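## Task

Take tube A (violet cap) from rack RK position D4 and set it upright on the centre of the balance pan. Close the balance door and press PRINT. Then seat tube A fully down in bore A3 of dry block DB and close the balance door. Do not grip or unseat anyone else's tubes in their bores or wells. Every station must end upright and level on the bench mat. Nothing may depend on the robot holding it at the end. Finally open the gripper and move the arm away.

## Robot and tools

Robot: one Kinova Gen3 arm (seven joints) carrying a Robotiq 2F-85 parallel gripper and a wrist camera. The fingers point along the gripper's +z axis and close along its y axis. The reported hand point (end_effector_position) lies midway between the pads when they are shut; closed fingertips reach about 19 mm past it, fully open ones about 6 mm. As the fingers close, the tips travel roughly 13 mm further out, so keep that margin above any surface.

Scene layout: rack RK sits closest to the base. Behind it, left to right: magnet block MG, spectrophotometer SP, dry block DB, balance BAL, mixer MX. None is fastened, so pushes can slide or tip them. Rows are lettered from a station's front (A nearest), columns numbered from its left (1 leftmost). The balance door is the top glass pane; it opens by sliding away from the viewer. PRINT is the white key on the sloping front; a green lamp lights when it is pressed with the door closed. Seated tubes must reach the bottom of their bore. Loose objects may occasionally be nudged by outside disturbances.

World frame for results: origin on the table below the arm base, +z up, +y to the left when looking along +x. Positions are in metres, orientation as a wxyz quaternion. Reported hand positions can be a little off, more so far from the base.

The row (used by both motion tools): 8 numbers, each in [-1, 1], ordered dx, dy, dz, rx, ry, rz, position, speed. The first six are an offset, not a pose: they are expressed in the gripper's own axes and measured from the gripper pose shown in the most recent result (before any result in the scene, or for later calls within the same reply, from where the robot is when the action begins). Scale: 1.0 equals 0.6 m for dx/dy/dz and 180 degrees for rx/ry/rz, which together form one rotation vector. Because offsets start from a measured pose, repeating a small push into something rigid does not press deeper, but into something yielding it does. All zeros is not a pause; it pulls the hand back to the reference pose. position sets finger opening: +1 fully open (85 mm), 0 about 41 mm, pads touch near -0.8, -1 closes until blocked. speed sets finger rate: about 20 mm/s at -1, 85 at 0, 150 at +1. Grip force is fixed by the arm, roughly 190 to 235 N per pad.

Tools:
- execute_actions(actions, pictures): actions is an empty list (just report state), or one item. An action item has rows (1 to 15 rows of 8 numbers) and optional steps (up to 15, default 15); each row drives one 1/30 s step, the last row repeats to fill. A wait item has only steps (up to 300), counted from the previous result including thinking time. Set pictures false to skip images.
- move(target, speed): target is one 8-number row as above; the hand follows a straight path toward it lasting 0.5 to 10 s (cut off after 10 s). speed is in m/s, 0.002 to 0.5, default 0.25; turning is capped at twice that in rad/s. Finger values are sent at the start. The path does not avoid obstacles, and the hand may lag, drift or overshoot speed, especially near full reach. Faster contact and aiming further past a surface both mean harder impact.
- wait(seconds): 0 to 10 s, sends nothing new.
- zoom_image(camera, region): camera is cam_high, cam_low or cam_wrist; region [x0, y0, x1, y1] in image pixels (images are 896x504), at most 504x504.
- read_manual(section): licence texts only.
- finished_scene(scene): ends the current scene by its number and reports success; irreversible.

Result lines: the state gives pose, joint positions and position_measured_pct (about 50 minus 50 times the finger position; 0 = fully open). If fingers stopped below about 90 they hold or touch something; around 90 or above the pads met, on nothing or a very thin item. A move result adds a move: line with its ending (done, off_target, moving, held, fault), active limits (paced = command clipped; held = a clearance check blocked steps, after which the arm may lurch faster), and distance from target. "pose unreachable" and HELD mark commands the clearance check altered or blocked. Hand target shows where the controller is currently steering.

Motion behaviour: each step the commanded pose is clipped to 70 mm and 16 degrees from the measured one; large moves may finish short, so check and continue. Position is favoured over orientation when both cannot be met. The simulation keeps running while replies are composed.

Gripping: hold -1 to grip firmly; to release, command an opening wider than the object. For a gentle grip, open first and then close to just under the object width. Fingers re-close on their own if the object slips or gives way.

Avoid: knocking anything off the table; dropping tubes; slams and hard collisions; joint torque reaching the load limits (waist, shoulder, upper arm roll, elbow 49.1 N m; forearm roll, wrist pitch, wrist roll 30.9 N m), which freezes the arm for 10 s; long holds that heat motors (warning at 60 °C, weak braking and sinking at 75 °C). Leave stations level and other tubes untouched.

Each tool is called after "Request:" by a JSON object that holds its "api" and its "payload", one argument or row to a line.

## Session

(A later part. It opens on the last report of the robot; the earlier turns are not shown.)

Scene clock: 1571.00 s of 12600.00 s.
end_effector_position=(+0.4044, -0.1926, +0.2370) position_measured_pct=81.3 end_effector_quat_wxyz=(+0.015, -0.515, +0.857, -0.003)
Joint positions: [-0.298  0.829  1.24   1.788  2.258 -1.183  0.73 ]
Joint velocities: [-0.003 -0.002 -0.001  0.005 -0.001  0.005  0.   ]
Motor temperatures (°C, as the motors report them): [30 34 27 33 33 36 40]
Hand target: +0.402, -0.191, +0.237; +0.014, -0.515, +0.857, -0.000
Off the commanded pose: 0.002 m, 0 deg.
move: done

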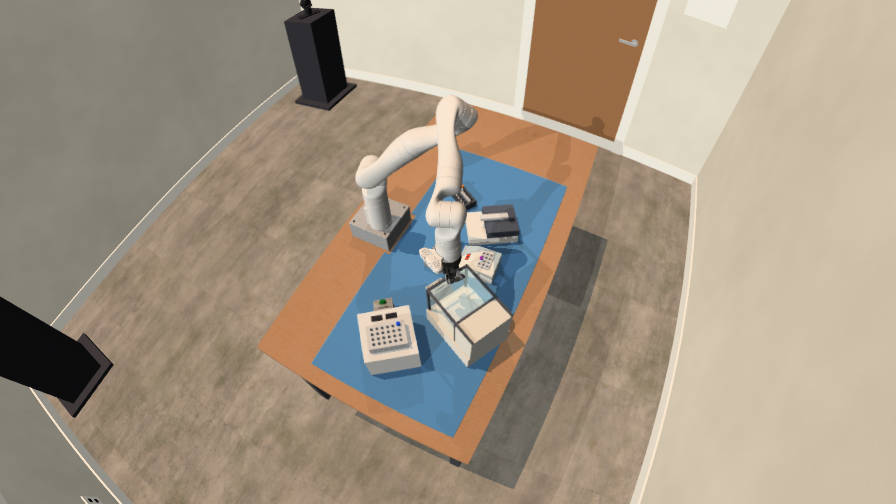

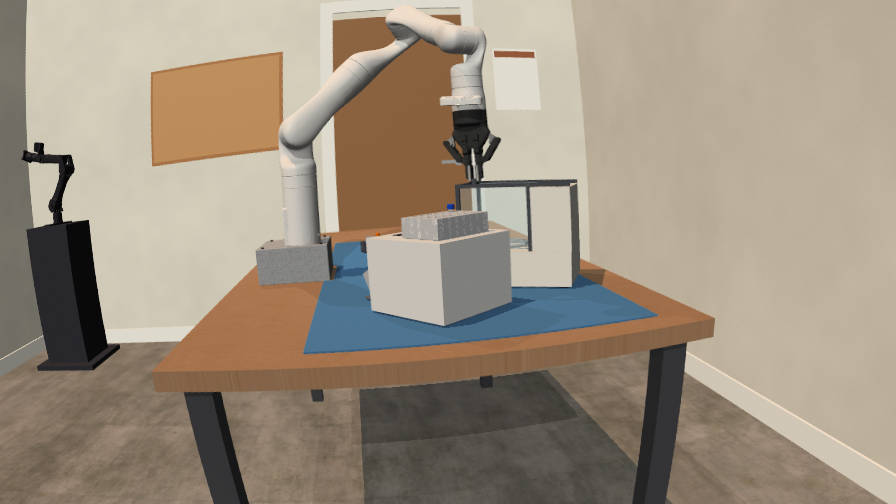

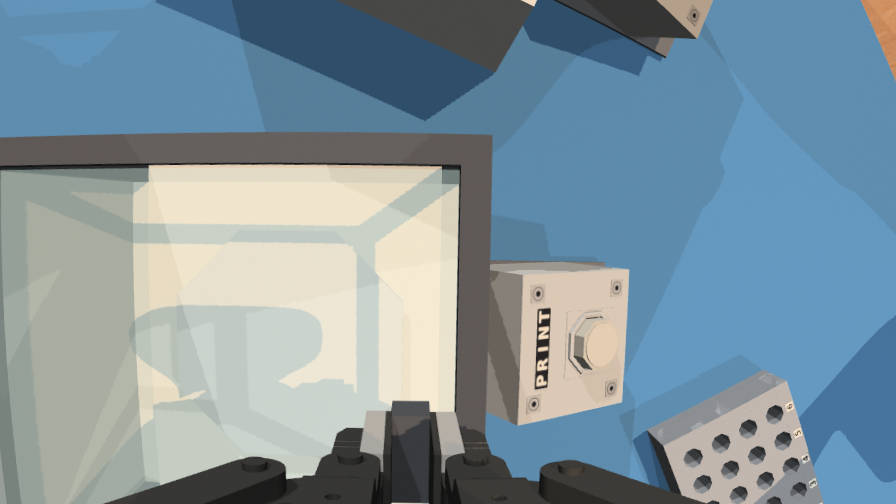

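Request:
{"api": "move", "payload": {
  "target": [0,-0.002,0,0,0,0,-0.6,-0.5],
  "speed": 0.01
}}

Request:
{"api": "move", "payload": {
  "target": [0,0,-0.12,0,0,0,-0.6,0],
  "speed": 0.08
}}

Request:
{"api": "zoom_image", "payload": {
  "camera": "cam_high",
  "region": [350,170,540,380]
}}

Scene clock: 1576.73 s of 12600.00 s.
end_effector_position=(+0.4049, -0.1929, +0.2370) position_measured_pct=80.2 end_effector_quat_wxyz=(+0.014, -0.515, +0.857, -0.002)
Joint positions: [-0.296  0.831  1.239  1.785  2.258 -1.185  0.728]
Joint velocities: [ 0.001  0.    -0.001  0.001 -0.001 -0.     0.   ]
Motor temperatures (°C, as the motors report them): [30 34 27 33 33 36 40]
Hand target: +0.405, -0.193, +0.237; +0.015, -0.515, +0.857, -0.003
Off the commanded pose: 0.001 m, 0 deg.
move: done

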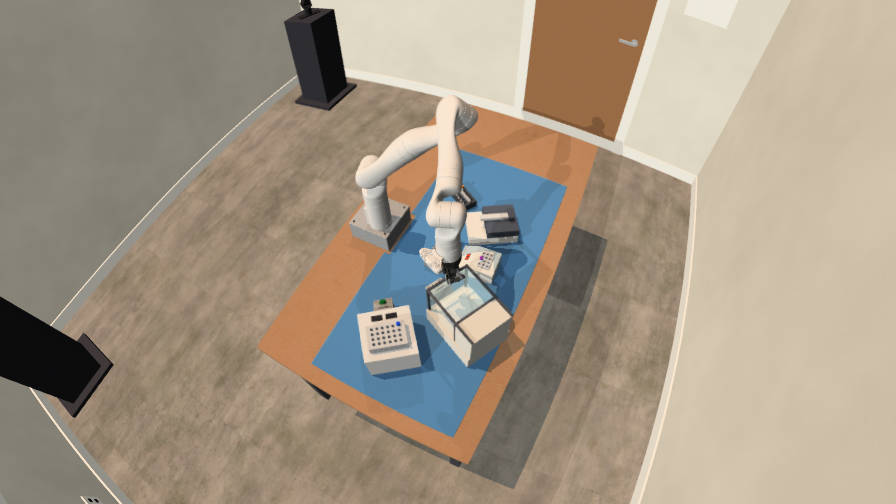

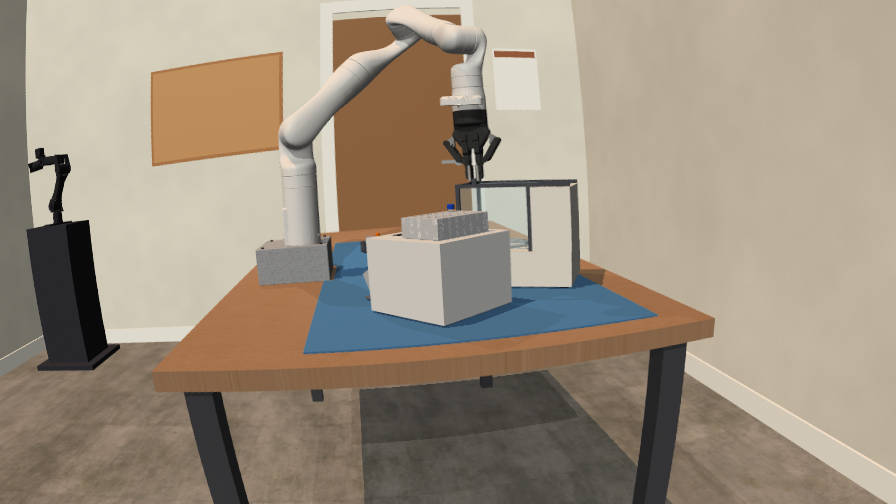

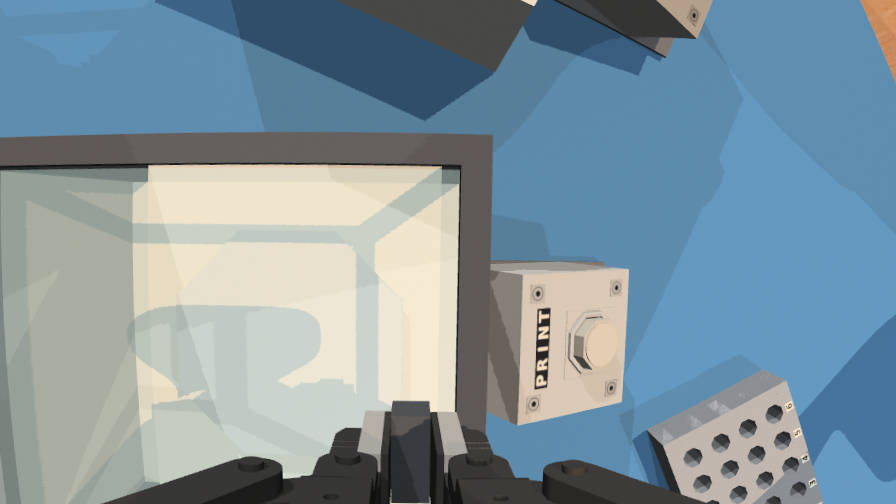

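Scene clock: 1578.00 s of 12600.00 s.
end_effector_position=(+0.4030, -0.1937, +0.3087) position_measured_pct=80.2 end_effector_quat_wxyz=(+0.015, -0.515, +0.857, -0.002)
Joint positions: [-0.334  0.74   1.334  1.674  2.373 -1.336  0.643]
Joint velocities: [-0.002 -0.002  0.003 -0.003  0.001 -0.001 -0.   ]
Motor temperatures (°C, as the motors report them): [30 34 27 33 33 36 40]
Hand target: +0.403, -0.194, +0.309; +0.015, -0.515, +0.857, -0.002
Off the commanded pose: 0.000 m, 0 deg.
move: done

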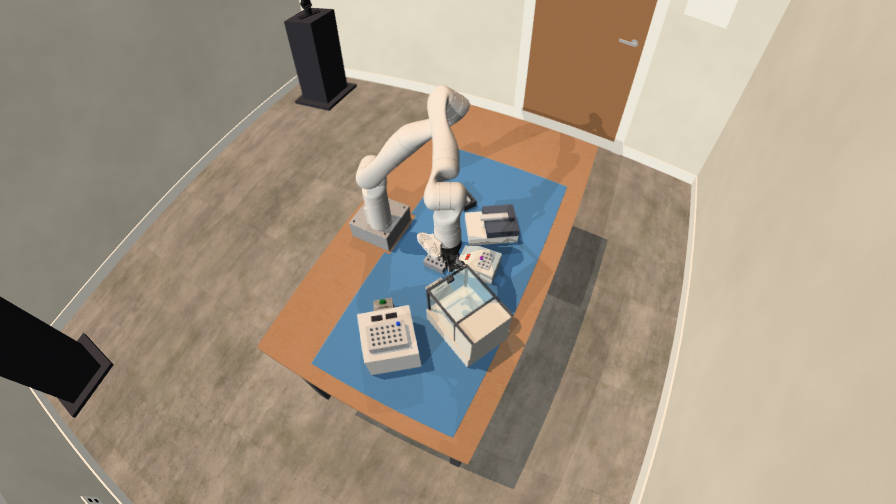

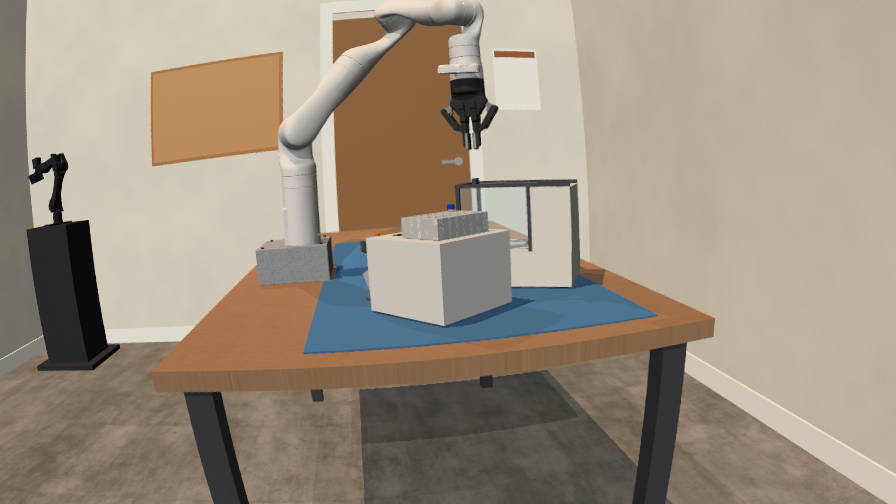

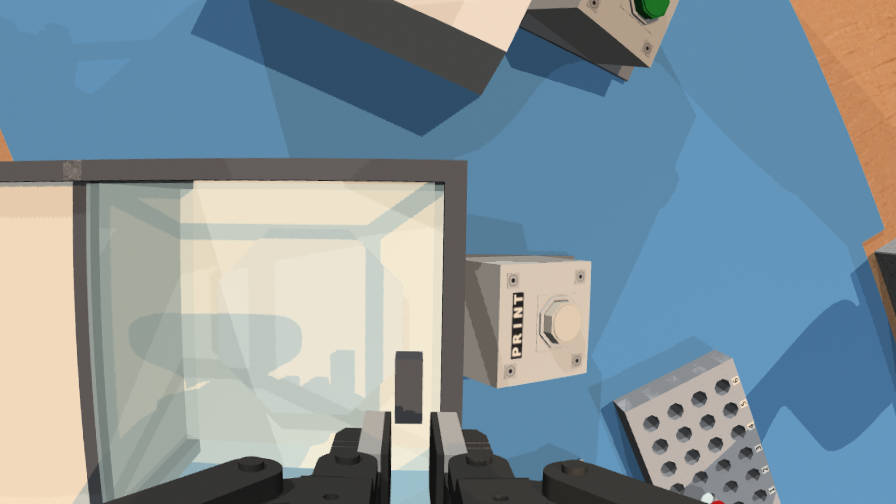

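Region (350, 170, 540, 380) of cam_high's 896x504 image, scaled by 2.400, with more detail than that image has; it fills the left 456 columns of this view, and the rest is white.

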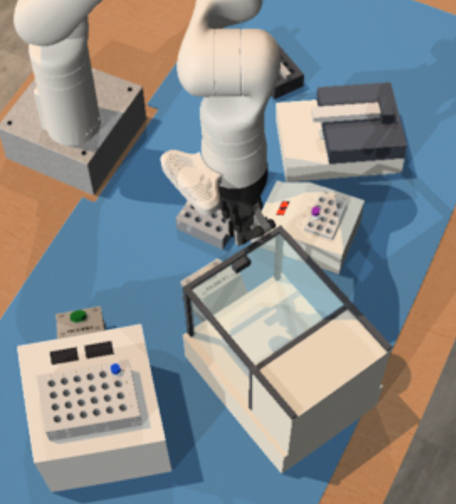

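Request:
{"api": "finished_scene", "payload": {
  "scene": 1
}}

The scene is finished: the task was done.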